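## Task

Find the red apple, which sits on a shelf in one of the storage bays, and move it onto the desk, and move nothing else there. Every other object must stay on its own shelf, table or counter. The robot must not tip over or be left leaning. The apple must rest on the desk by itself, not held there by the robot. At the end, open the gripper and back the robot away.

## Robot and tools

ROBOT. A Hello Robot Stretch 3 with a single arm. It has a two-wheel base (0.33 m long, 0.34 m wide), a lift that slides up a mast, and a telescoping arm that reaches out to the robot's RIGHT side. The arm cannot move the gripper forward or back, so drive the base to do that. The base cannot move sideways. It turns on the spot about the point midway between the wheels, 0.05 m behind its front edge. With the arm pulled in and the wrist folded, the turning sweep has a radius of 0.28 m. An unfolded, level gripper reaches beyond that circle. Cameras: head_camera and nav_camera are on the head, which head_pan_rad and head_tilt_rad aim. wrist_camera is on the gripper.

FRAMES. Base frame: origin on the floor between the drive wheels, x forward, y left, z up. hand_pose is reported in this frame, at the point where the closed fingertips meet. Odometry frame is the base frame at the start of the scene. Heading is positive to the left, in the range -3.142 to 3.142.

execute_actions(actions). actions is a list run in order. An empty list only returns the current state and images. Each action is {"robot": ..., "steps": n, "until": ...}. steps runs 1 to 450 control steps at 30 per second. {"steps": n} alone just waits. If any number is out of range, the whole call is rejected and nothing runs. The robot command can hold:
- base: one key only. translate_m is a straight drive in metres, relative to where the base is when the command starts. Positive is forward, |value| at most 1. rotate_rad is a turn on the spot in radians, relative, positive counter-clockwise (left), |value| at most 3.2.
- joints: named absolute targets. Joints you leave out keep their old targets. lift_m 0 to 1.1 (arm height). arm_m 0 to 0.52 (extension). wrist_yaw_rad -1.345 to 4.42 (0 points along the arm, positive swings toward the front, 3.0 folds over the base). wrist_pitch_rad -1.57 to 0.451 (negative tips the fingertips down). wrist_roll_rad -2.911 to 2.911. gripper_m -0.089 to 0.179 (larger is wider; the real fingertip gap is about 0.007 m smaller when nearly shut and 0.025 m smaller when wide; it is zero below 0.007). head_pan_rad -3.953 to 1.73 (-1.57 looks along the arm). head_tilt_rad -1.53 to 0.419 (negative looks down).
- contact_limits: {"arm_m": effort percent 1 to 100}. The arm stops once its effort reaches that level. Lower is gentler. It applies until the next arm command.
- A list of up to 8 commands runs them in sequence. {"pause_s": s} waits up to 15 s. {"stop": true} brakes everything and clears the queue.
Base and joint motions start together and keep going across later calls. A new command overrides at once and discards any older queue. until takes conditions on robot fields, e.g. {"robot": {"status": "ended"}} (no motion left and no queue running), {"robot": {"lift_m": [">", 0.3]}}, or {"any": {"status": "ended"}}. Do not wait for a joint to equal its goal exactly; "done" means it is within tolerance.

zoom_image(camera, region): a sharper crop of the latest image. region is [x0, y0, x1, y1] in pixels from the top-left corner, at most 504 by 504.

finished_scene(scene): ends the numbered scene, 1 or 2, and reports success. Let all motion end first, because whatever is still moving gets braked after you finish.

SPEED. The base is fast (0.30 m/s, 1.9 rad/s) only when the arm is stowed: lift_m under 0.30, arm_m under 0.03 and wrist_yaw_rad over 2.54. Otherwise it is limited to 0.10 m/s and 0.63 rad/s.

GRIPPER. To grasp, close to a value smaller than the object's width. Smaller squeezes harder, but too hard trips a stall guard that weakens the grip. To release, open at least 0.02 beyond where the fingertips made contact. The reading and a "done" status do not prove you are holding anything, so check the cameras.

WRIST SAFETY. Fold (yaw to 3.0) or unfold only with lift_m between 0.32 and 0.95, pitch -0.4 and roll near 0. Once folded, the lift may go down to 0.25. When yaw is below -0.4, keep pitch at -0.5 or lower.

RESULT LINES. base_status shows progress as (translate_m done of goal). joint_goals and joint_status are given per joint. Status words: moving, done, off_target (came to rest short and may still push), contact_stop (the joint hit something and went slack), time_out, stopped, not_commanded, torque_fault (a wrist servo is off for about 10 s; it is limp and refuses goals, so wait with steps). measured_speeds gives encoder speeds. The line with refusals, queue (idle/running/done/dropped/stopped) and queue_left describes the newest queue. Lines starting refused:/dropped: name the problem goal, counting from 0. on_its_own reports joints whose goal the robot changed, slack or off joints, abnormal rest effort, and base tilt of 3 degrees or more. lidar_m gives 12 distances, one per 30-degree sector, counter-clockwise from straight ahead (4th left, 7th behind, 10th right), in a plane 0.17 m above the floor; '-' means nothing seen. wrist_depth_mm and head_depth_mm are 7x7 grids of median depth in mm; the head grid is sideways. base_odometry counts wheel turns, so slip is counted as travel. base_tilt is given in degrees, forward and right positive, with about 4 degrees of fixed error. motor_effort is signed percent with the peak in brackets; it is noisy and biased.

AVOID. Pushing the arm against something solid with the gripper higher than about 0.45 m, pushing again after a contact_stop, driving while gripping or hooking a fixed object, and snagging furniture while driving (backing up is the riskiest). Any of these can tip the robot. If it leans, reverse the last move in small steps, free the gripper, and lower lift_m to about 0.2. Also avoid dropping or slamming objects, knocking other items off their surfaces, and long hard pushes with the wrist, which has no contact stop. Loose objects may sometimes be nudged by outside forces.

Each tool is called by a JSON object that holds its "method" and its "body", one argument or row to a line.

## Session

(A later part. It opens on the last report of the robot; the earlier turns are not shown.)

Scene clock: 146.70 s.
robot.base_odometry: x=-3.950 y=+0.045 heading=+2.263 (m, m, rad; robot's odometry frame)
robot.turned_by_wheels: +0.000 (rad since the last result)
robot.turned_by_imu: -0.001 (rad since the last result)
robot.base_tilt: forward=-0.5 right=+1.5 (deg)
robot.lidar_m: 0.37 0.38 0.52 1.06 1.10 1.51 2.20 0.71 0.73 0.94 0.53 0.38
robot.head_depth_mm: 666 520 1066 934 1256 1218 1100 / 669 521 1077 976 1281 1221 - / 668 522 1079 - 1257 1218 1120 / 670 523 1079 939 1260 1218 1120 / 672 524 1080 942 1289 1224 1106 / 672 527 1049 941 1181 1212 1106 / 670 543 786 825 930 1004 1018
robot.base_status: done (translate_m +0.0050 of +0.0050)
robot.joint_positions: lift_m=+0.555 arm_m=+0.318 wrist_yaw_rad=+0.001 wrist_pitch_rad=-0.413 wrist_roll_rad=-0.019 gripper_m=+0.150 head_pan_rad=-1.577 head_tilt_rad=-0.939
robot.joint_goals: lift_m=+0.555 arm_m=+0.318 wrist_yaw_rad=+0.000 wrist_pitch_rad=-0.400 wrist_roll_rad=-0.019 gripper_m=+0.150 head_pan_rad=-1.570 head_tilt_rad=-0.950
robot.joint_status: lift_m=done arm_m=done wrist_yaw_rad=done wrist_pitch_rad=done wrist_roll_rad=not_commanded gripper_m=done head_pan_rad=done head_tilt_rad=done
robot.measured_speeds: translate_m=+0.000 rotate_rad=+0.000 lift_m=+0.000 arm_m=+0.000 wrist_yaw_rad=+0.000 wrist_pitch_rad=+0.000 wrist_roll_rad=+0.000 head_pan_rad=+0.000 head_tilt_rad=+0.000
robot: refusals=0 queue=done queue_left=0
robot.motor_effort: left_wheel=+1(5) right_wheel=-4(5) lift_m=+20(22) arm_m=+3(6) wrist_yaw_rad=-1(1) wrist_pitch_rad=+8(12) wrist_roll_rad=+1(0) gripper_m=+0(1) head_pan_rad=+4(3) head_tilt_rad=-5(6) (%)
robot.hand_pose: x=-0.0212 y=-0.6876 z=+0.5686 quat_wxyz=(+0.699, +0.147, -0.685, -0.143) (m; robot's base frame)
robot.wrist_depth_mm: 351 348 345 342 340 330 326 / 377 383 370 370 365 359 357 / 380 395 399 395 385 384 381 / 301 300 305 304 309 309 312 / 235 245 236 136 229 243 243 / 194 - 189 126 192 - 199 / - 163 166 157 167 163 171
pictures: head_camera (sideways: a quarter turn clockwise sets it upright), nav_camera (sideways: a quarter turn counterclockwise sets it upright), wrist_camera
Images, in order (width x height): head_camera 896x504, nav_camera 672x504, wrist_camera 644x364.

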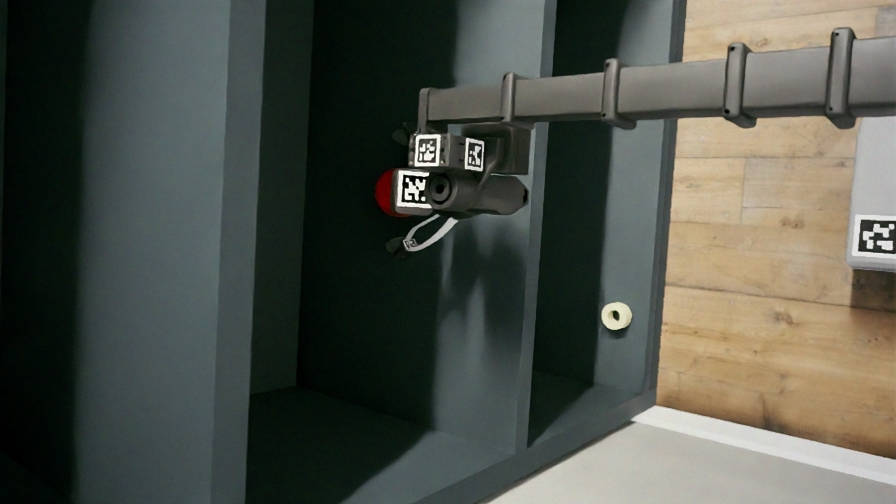

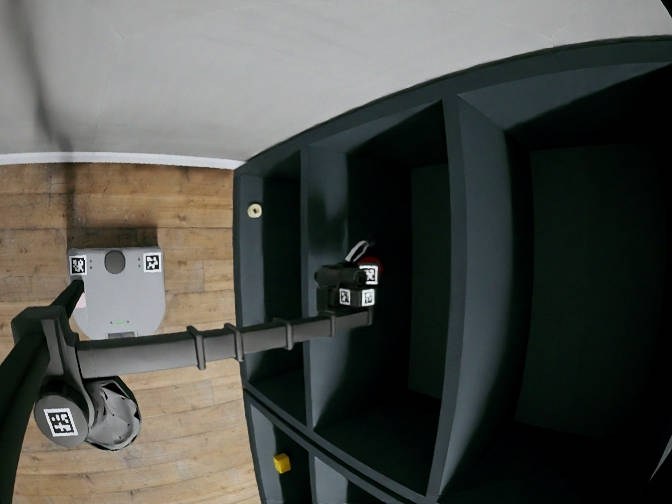

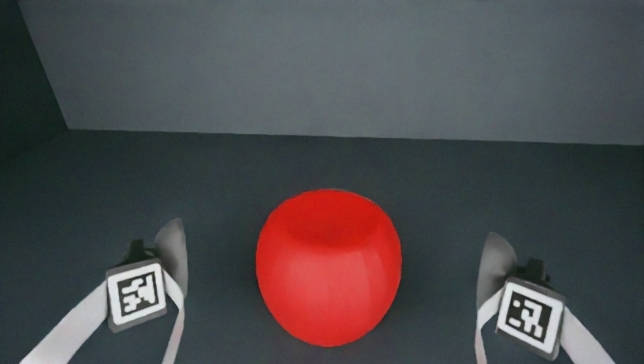

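{"method": "execute_actions", "body": {
  "actions": [
    {"robot":[{"joints":{"lift_m":0.548,"arm_m":0.325}},{"joints":{"gripper_m":0.02}},{"joints":{"lift_m":0.59}}],"steps":450,"until":{"robot":{"status":"ended"}}}
  ]
}}

Scene clock: 154.47 s.
robot.base_odometry: x=-3.950 y=+0.045 heading=+2.263 (m, m, rad; robot's odometry frame)
robot.turned_by_wheels: +0.000 (rad since the last result)
robot.turned_by_imu: -0.001 (rad since the last result)
robot.base_tilt: forward=-0.5 right=+1.5 (deg)
robot.lidar_m: 0.37 0.38 0.52 1.06 1.10 1.50 2.20 0.71 0.73 0.94 0.52 0.38
robot.head_depth_mm: 665 520 1061 936 1260 1214 1114 / 669 519 1074 - 1253 1221 1114 / 667 521 1075 - 1264 1212 1119 / 670 521 1077 935 1258 1213 1120 / 672 524 1082 938 1287 1226 1096 / 672 528 1056 937 1184 1215 1102 / 671 541 787 822 931 1004 1022
robot.base_status: done (translate_m +0.0050 of +0.0050)
robot.joint_positions: lift_m=+0.590 arm_m=+0.325 wrist_yaw_rad=+0.001 wrist_pitch_rad=-0.428 wrist_roll_rad=-0.019 gripper_m=+0.024 head_pan_rad=-1.577 head_tilt_rad=-0.939
robot.joint_goals: lift_m=+0.590 arm_m=+0.325 wrist_yaw_rad=+0.000 wrist_pitch_rad=-0.400 wrist_roll_rad=-0.019 gripper_m=+0.023 head_pan_rad=-1.570 head_tilt_rad=-0.950
robot.joint_status: lift_m=done arm_m=done wrist_yaw_rad=done wrist_pitch_rad=done wrist_roll_rad=not_commanded gripper_m=done head_pan_rad=done head_tilt_rad=done
robot.measured_speeds: translate_m=+0.000 rotate_rad=+0.000 lift_m=+0.000 arm_m=+0.000 wrist_yaw_rad=+0.000 wrist_pitch_rad=+0.000 wrist_roll_rad=+0.000 head_pan_rad=+0.000 head_tilt_rad=+0.000
robot: refusals=0 queue=done queue_left=0
robot.motor_effort: left_wheel=+1(2) right_wheel=-3(3) lift_m=+21(20) arm_m=+3(5) wrist_yaw_rad=-1(1) wrist_pitch_rad=+17(17) wrist_roll_rad=+0(0) gripper_m=-20(95) head_pan_rad=+4(3) head_tilt_rad=-5(5) (%)
robot.hand_pose: x=-0.0212 y=-0.6928 z=+0.6003 quat_wxyz=(+0.698, +0.152, -0.684, -0.148) (m; robot's base frame)
robot.wrist_depth_mm: 345 343 340 335 328 324 323 / 368 374 369 364 355 354 346 / 389 408 397 395 389 386 382 / 359 358 359 364 363 367 365 / 281 284 284 122 206 290 288 / 233 234 122 111 116 237 237 / 197 198 196 121 196 201 202
pictures: head_camera (sideways: a quarter turn clockwise sets it upright), nav_camera (sideways: a quarter turn counterclockwise sets it upright), wrist_camera
Images, in order (width x height): head_camera 896x504, nav_camera 672x504, wrist_camera 644x364.

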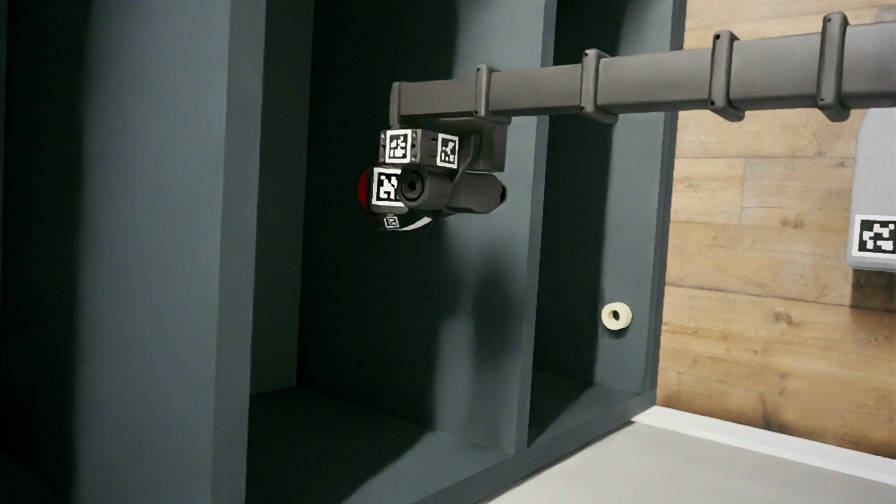

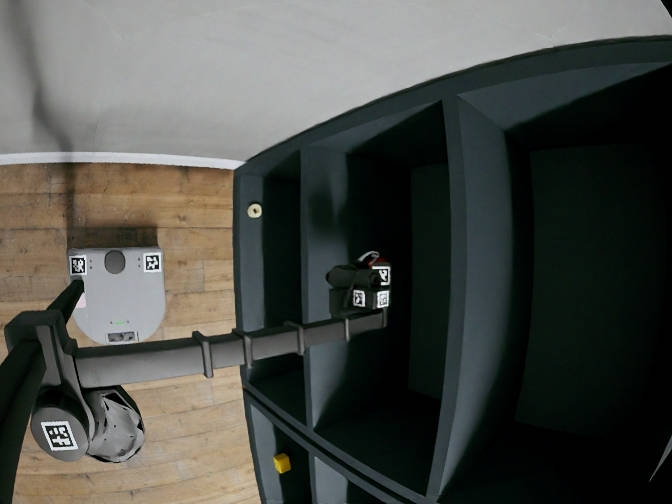

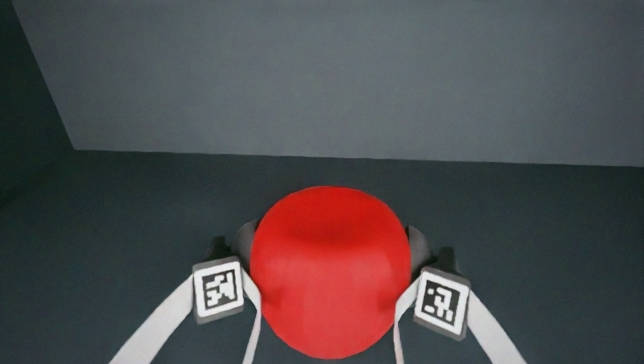

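{"method": "execute_actions", "body": {
  "actions": [
    {"robot":[{"joints":{"arm_m":0.0}},{"joints":{"wrist_yaw_rad":2.9}},{"joints":{"lift_m":0.29,"head_pan_rad":-1.57,"head_tilt_rad":-0.7},"base":{"translate_m":-0.2}},{"base":{"translate_m":-1}},{"base":{"translate_m":-0.9}},{"base":{"rotate_rad":-1.57}},{"joints":{"lift_m":0.94}},{"joints":{"wrist_yaw_rad":1.5}}],"steps":450,"until":{"robot":{"status":"ended"}}},
    {"steps":450,"until":{"robot":{"status":"ended"}}},
    {"steps":450,"until":{"robot":{"status":"ended"}}}
  ]
}}

Scene clock: 202.70 s.
robot.base_odometry: x=-2.609 y=-1.571 heading=+0.694 (m, m, rad; robot's odometry frame)
robot.turned_by_wheels: -1.570 (rad since the last result)
robot.turned_by_imu: -1.575 (rad since the last result)
robot.base_tilt: forward=-0.5 right=+1.4 (deg)
robot.lidar_m: 2.16 0.83 0.77 2.44 1.49 0.60 0.57 1.10 1.00 0.63 0.75 1.87
robot.head_depth_mm: 1064 1065 719 607 1673 - 1134 / 1076 1064 716 606 1702 - - / 1088 1058 715 605 1685 - - / 1093 1051 714 1050 1241 1338 - / 1105 1044 714 1048 987 1404 - / 1109 1048 714 1048 1007 - - / 1126 1043 712 1661 1594 - -
robot.base_status: done (rotate_rad -1.5699 of -1.5700)
robot.joint_positions: lift_m=+0.940 arm_m=+0.003 wrist_yaw_rad=+1.503 wrist_pitch_rad=-0.428 wrist_roll_rad=-0.019 gripper_m=+0.024 head_pan_rad=-1.577 head_tilt_rad=-0.705
robot.joint_goals: lift_m=+0.940 arm_m=+0.000 wrist_yaw_rad=+1.500 wrist_pitch_rad=-0.400 wrist_roll_rad=-0.019 gripper_m=+0.023 head_pan_rad=-1.570 head_tilt_rad=-0.700
robot.joint_status: lift_m=done arm_m=done wrist_yaw_rad=done wrist_pitch_rad=done wrist_roll_rad=not_commanded gripper_m=done head_pan_rad=done head_tilt_rad=done
robot.measured_speeds: translate_m=+0.000 rotate_rad=+0.000 lift_m=+0.000 arm_m=+0.000 wrist_yaw_rad=+0.000 wrist_pitch_rad=+0.000 wrist_roll_rad=+0.000 head_pan_rad=+0.000 head_tilt_rad=+0.000
robot: refusals=0 queue=done queue_left=0
robot.motor_effort: left_wheel=+1(9) right_wheel=-3(9) lift_m=+21(22) arm_m=-4(5) wrist_yaw_rad=-1(2) wrist_pitch_rad=+17(17) wrist_roll_rad=+0(0) gripper_m=-19(20) head_pan_rad=+3(3) head_tilt_rad=+3(19) (%)
robot.hand_pose: x=+0.2012 y=-0.1633 z=+0.9502 quat_wxyz=(+0.612, +0.578, -0.396, +0.367) (m; robot's base frame)
robot.wrist_depth_mm: - - - - - - - / - - - - - - 524 / 882 - - - - - - / 883 - - - - - - / 893 - - 123 - - 808 / 891 - 122 112 116 - 878 / 866 - - 120 - - -
pictures: head_camera (sideways: a quarter turn clockwise sets it upright), nav_camera (sideways: a quarter turn counterclockwise sets it upright), wrist_camera
Images, in order (width x height): head_camera 896x504, nav_camera 672x504, wrist_camera 644x364.

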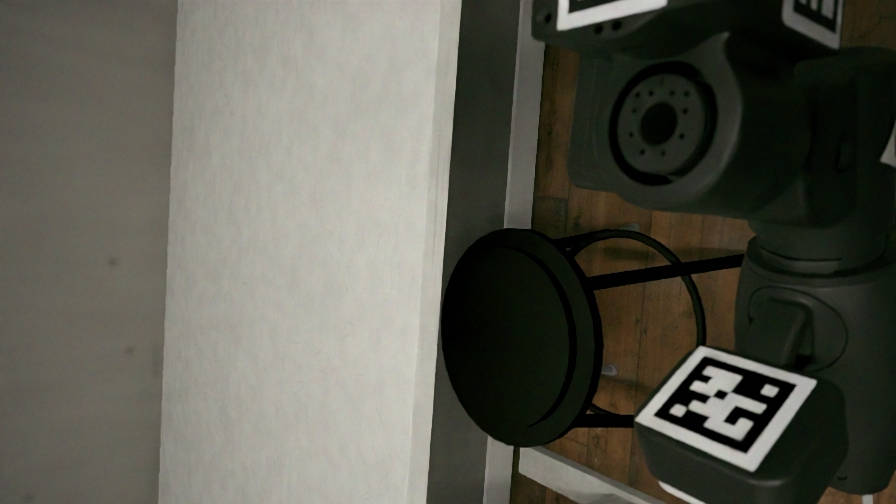

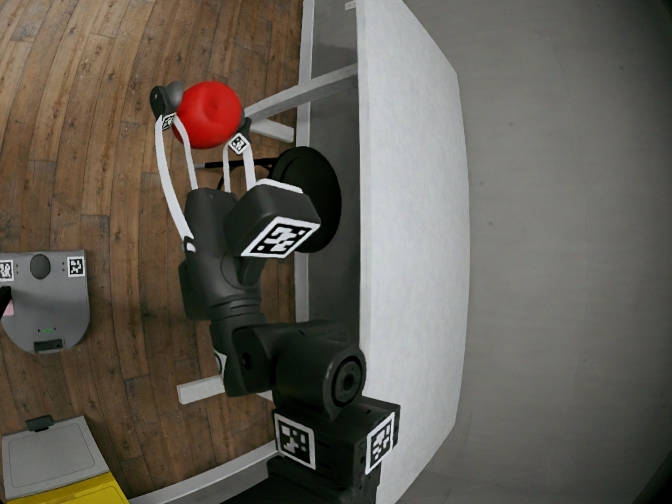

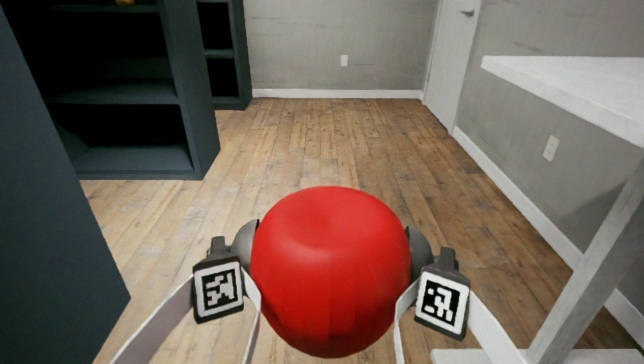

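{"method": "execute_actions", "body": {
  "actions": [
    {"robot":[{"joints":{"lift_m":1.0,"wrist_yaw_rad":0}},{"joints":{"arm_m":0.33}}],"steps":450,"until":{"robot":{"status":"ended"}}}
  ]
}}

Scene clock: 220.03 s.
robot.base_odometry: x=-2.609 y=-1.571 heading=+0.694 (m, m, rad; robot's odometry frame)
robot.turned_by_wheels: +0.000 (rad since the last result)
robot.turned_by_imu: -0.001 (rad since the last result)
robot.base_tilt: forward=-0.5 right=+1.5 (deg)
robot.lidar_m: 2.17 0.83 0.77 2.44 1.48 0.60 0.56 1.10 1.00 0.63 0.75 1.88
robot.head_depth_mm: 1046 1029 703 607 1635 1374 1179 / 1052 - 686 605 1647 1376 1179 / 1083 1055 655 605 1646 1371 1179 / 1095 1050 716 1046 1246 1311 1179 / 1110 1053 713 1046 987 1333 1175 / 1115 1049 713 1040 1004 1304 1175 / 1124 1048 711 1673 1594 1365 1170
robot.base_status: done (rotate_rad -1.5699 of -1.5700)
robot.joint_positions: lift_m=+1.000 arm_m=+0.330 wrist_yaw_rad=+0.001 wrist_pitch_rad=-0.428 wrist_roll_rad=-0.019 gripper_m=+0.024 head_pan_rad=-1.577 head_tilt_rad=-0.705
robot.joint_goals: lift_m=+1.000 arm_m=+0.330 wrist_yaw_rad=+0.000 wrist_pitch_rad=-0.400 wrist_roll_rad=-0.019 gripper_m=+0.023 head_pan_rad=-1.570 head_tilt_rad=-0.700
robot.joint_status: lift_m=done arm_m=done wrist_yaw_rad=done wrist_pitch_rad=done wrist_roll_rad=not_commanded gripper_m=done head_pan_rad=done head_tilt_rad=done
robot.measured_speeds: translate_m=+0.000 rotate_rad=+0.000 lift_m=+0.000 arm_m=+0.000 wrist_yaw_rad=+0.000 wrist_pitch_rad=+0.000 wrist_roll_rad=+0.000 head_pan_rad=+0.000 head_tilt_rad=+0.000
robot: refusals=0 queue=done queue_left=0
robot.motor_effort: left_wheel=+2(2) right_wheel=-3(3) lift_m=+21(22) arm_m=+3(3) wrist_yaw_rad=+0(1) wrist_pitch_rad=+17(17) wrist_roll_rad=+1(0) gripper_m=-19(20) head_pan_rad=+4(4) head_tilt_rad=+2(2) (%)
robot.hand_pose: x=-0.0213 y=-0.6977 z=+1.0102 quat_wxyz=(+0.698, +0.152, -0.684, -0.149) (m; robot's base frame)
robot.wrist_depth_mm: 683 688 686 652 650 650 646 / 720 739 694 690 682 697 677 / 461 463 469 474 479 491 482 / 343 341 344 346 349 352 359 / 271 271 273 122 201 277 277 / 224 225 122 111 116 228 228 / 191 192 190 120 187 194 195
pictures: head_camera (sideways: a quarter turn clockwise sets it upright), nav_camera (sideways: a quarter turn counterclockwise sets it upright), wrist_camera
Images, in order (width x height): head_camera 896x504, nav_camera 672x504, wrist_camera 644x364.

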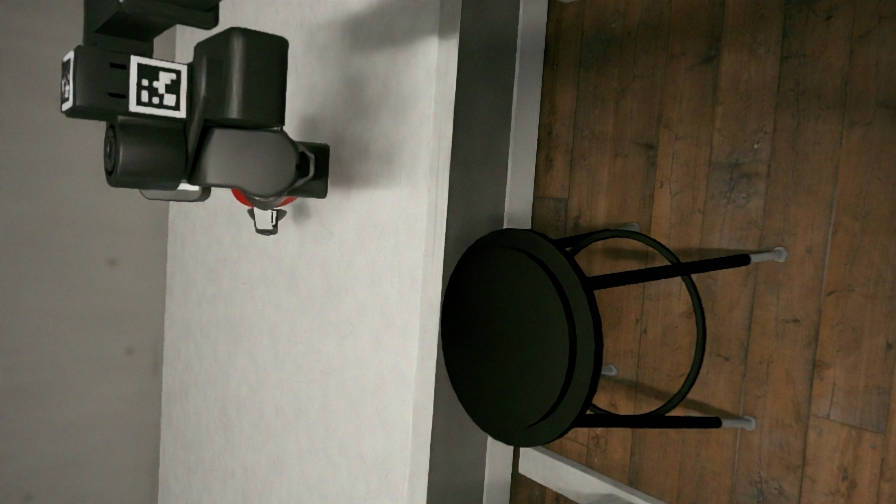

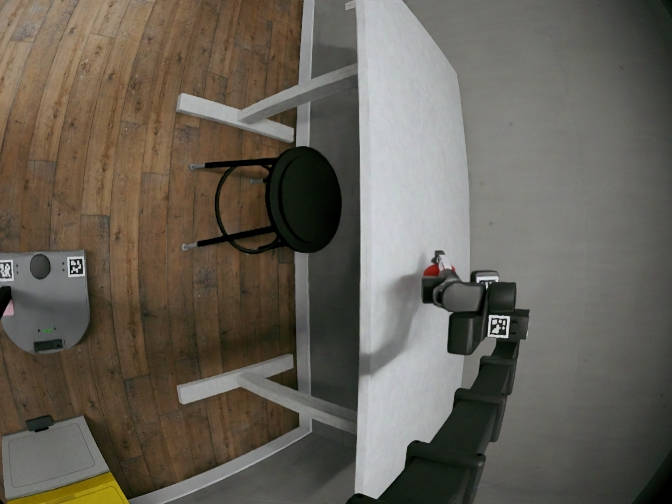

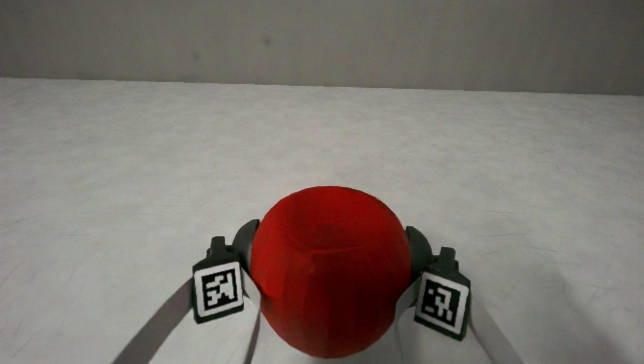

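{"method": "execute_actions", "body": {
  "actions": [
    {"robot":[{"joints":{"lift_m":0.967}},{"joints":{"gripper_m":0.14}},{"joints":{"lift_m":1.05,"arm_m":0}}],"steps":450,"until":{"robot":{"status":"ended"}}}
  ]
}}

Scene clock: 231.77 s.
robot.base_odometry: x=-2.609 y=-1.571 heading=+0.694 (m, m, rad; robot's odometry frame)
robot.turned_by_wheels: +0.000 (rad since the last result)
robot.turned_by_imu: -0.001 (rad since the last result)
robot.base_tilt: forward=-0.4 right=+1.5 (deg)
robot.lidar_m: 2.16 0.82 0.77 2.45 1.48 0.60 0.56 1.10 1.00 0.63 0.75 1.88
robot.head_depth_mm: 1072 1147 - - - - 1160 / 1074 1147 - - - - 1150 / 1084 1131 - - - - 1176 / 1097 1048 715 604 1203 1312 1177 / 1107 1052 712 1046 987 1336 1174 / 1114 1050 712 1049 1011 1311 1180 / 1125 1040 711 1675 1593 1361 1176
robot.base_status: done (rotate_rad -1.5699 of -1.5700)
robot.joint_positions: lift_m=+1.050 arm_m=+0.003 wrist_yaw_rad=+0.001 wrist_pitch_rad=-0.419 wrist_roll_rad=-0.019 gripper_m=+0.140 head_pan_rad=-1.577 head_tilt_rad=-0.705
robot.joint_goals: lift_m=+1.050 arm_m=+0.000 wrist_yaw_rad=+0.000 wrist_pitch_rad=-0.400 wrist_roll_rad=-0.019 gripper_m=+0.140 head_pan_rad=-1.570 head_tilt_rad=-0.700
robot.joint_status: lift_m=done arm_m=done wrist_yaw_rad=done wrist_pitch_rad=done wrist_roll_rad=not_commanded gripper_m=done head_pan_rad=done head_tilt_rad=done
robot.measured_speeds: translate_m=+0.000 rotate_rad=+0.000 lift_m=+0.000 arm_m=+0.000 wrist_yaw_rad=+0.000 wrist_pitch_rad=+0.000 wrist_roll_rad=+0.000 head_pan_rad=+0.000 head_tilt_rad=+0.000
robot: refusals=0 queue=done queue_left=0
robot.motor_effort: left_wheel=+1(1) right_wheel=-3(2) lift_m=+20(20) arm_m=-4(4) wrist_yaw_rad=+0(1) wrist_pitch_rad=+11(17) wrist_roll_rad=+0(0) gripper_m=+0(83) head_pan_rad=+3(4) head_tilt_rad=+3(2) (%)
robot.hand_pose: x=-0.0213 y=-0.3722 z=+1.0623 quat_wxyz=(+0.699, +0.149, -0.684, -0.146) (m; robot's base frame)
robot.wrist_depth_mm: - - 949 940 957 924 901 / - 992 - - - 962 968 / 609 609 637 627 630 650 626 / 446 450 464 455 453 468 460 / 377 368 355 360 361 364 363 / - - 776 - - - - / - - 693 - - - -
pictures: head_camera (sideways: a quarter turn clockwise sets it upright), nav_camera (sideways: a quarter turn counterclockwise sets it upright), wrist_camera
Images, in order (width x height): head_camera 896x504, nav_camera 672x504, wrist_camera 644x364.

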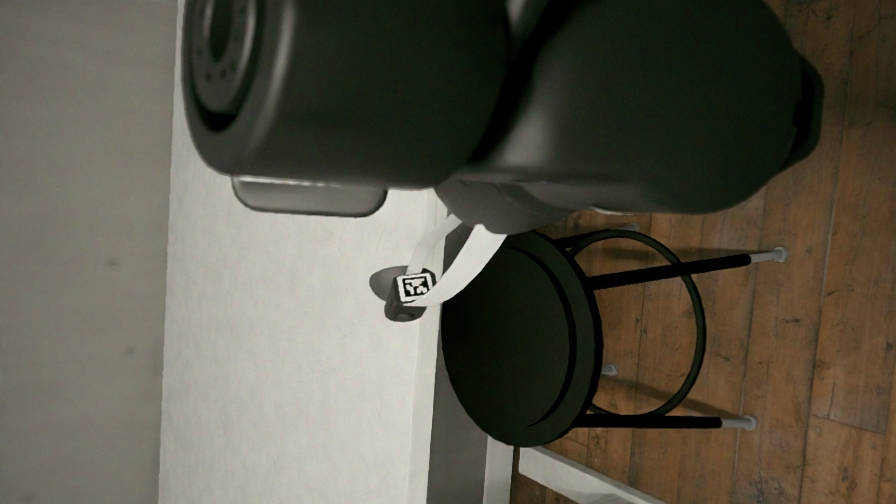

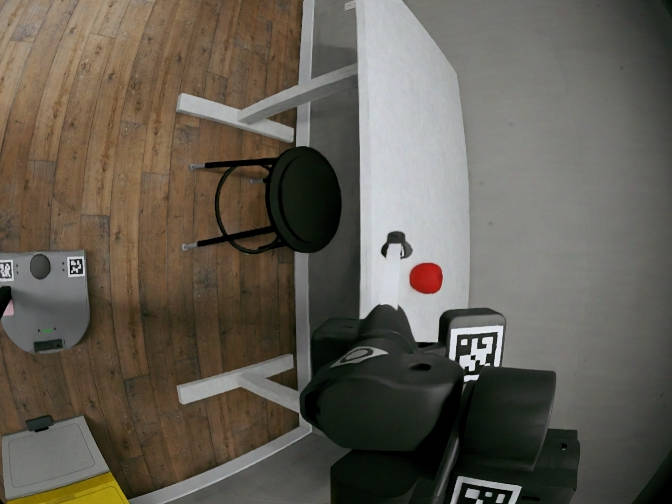

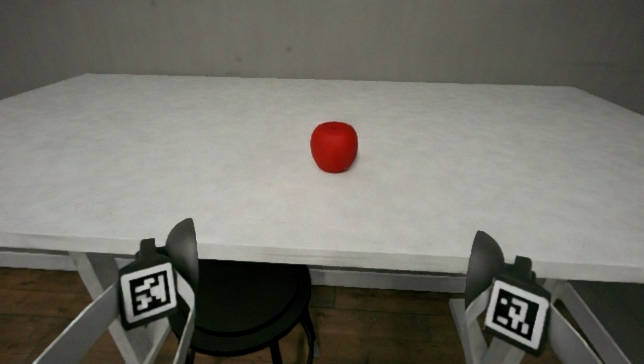

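{"method": "finished_scene", "body": {
  "scene": 2
}}

The scene is finished: the task was done.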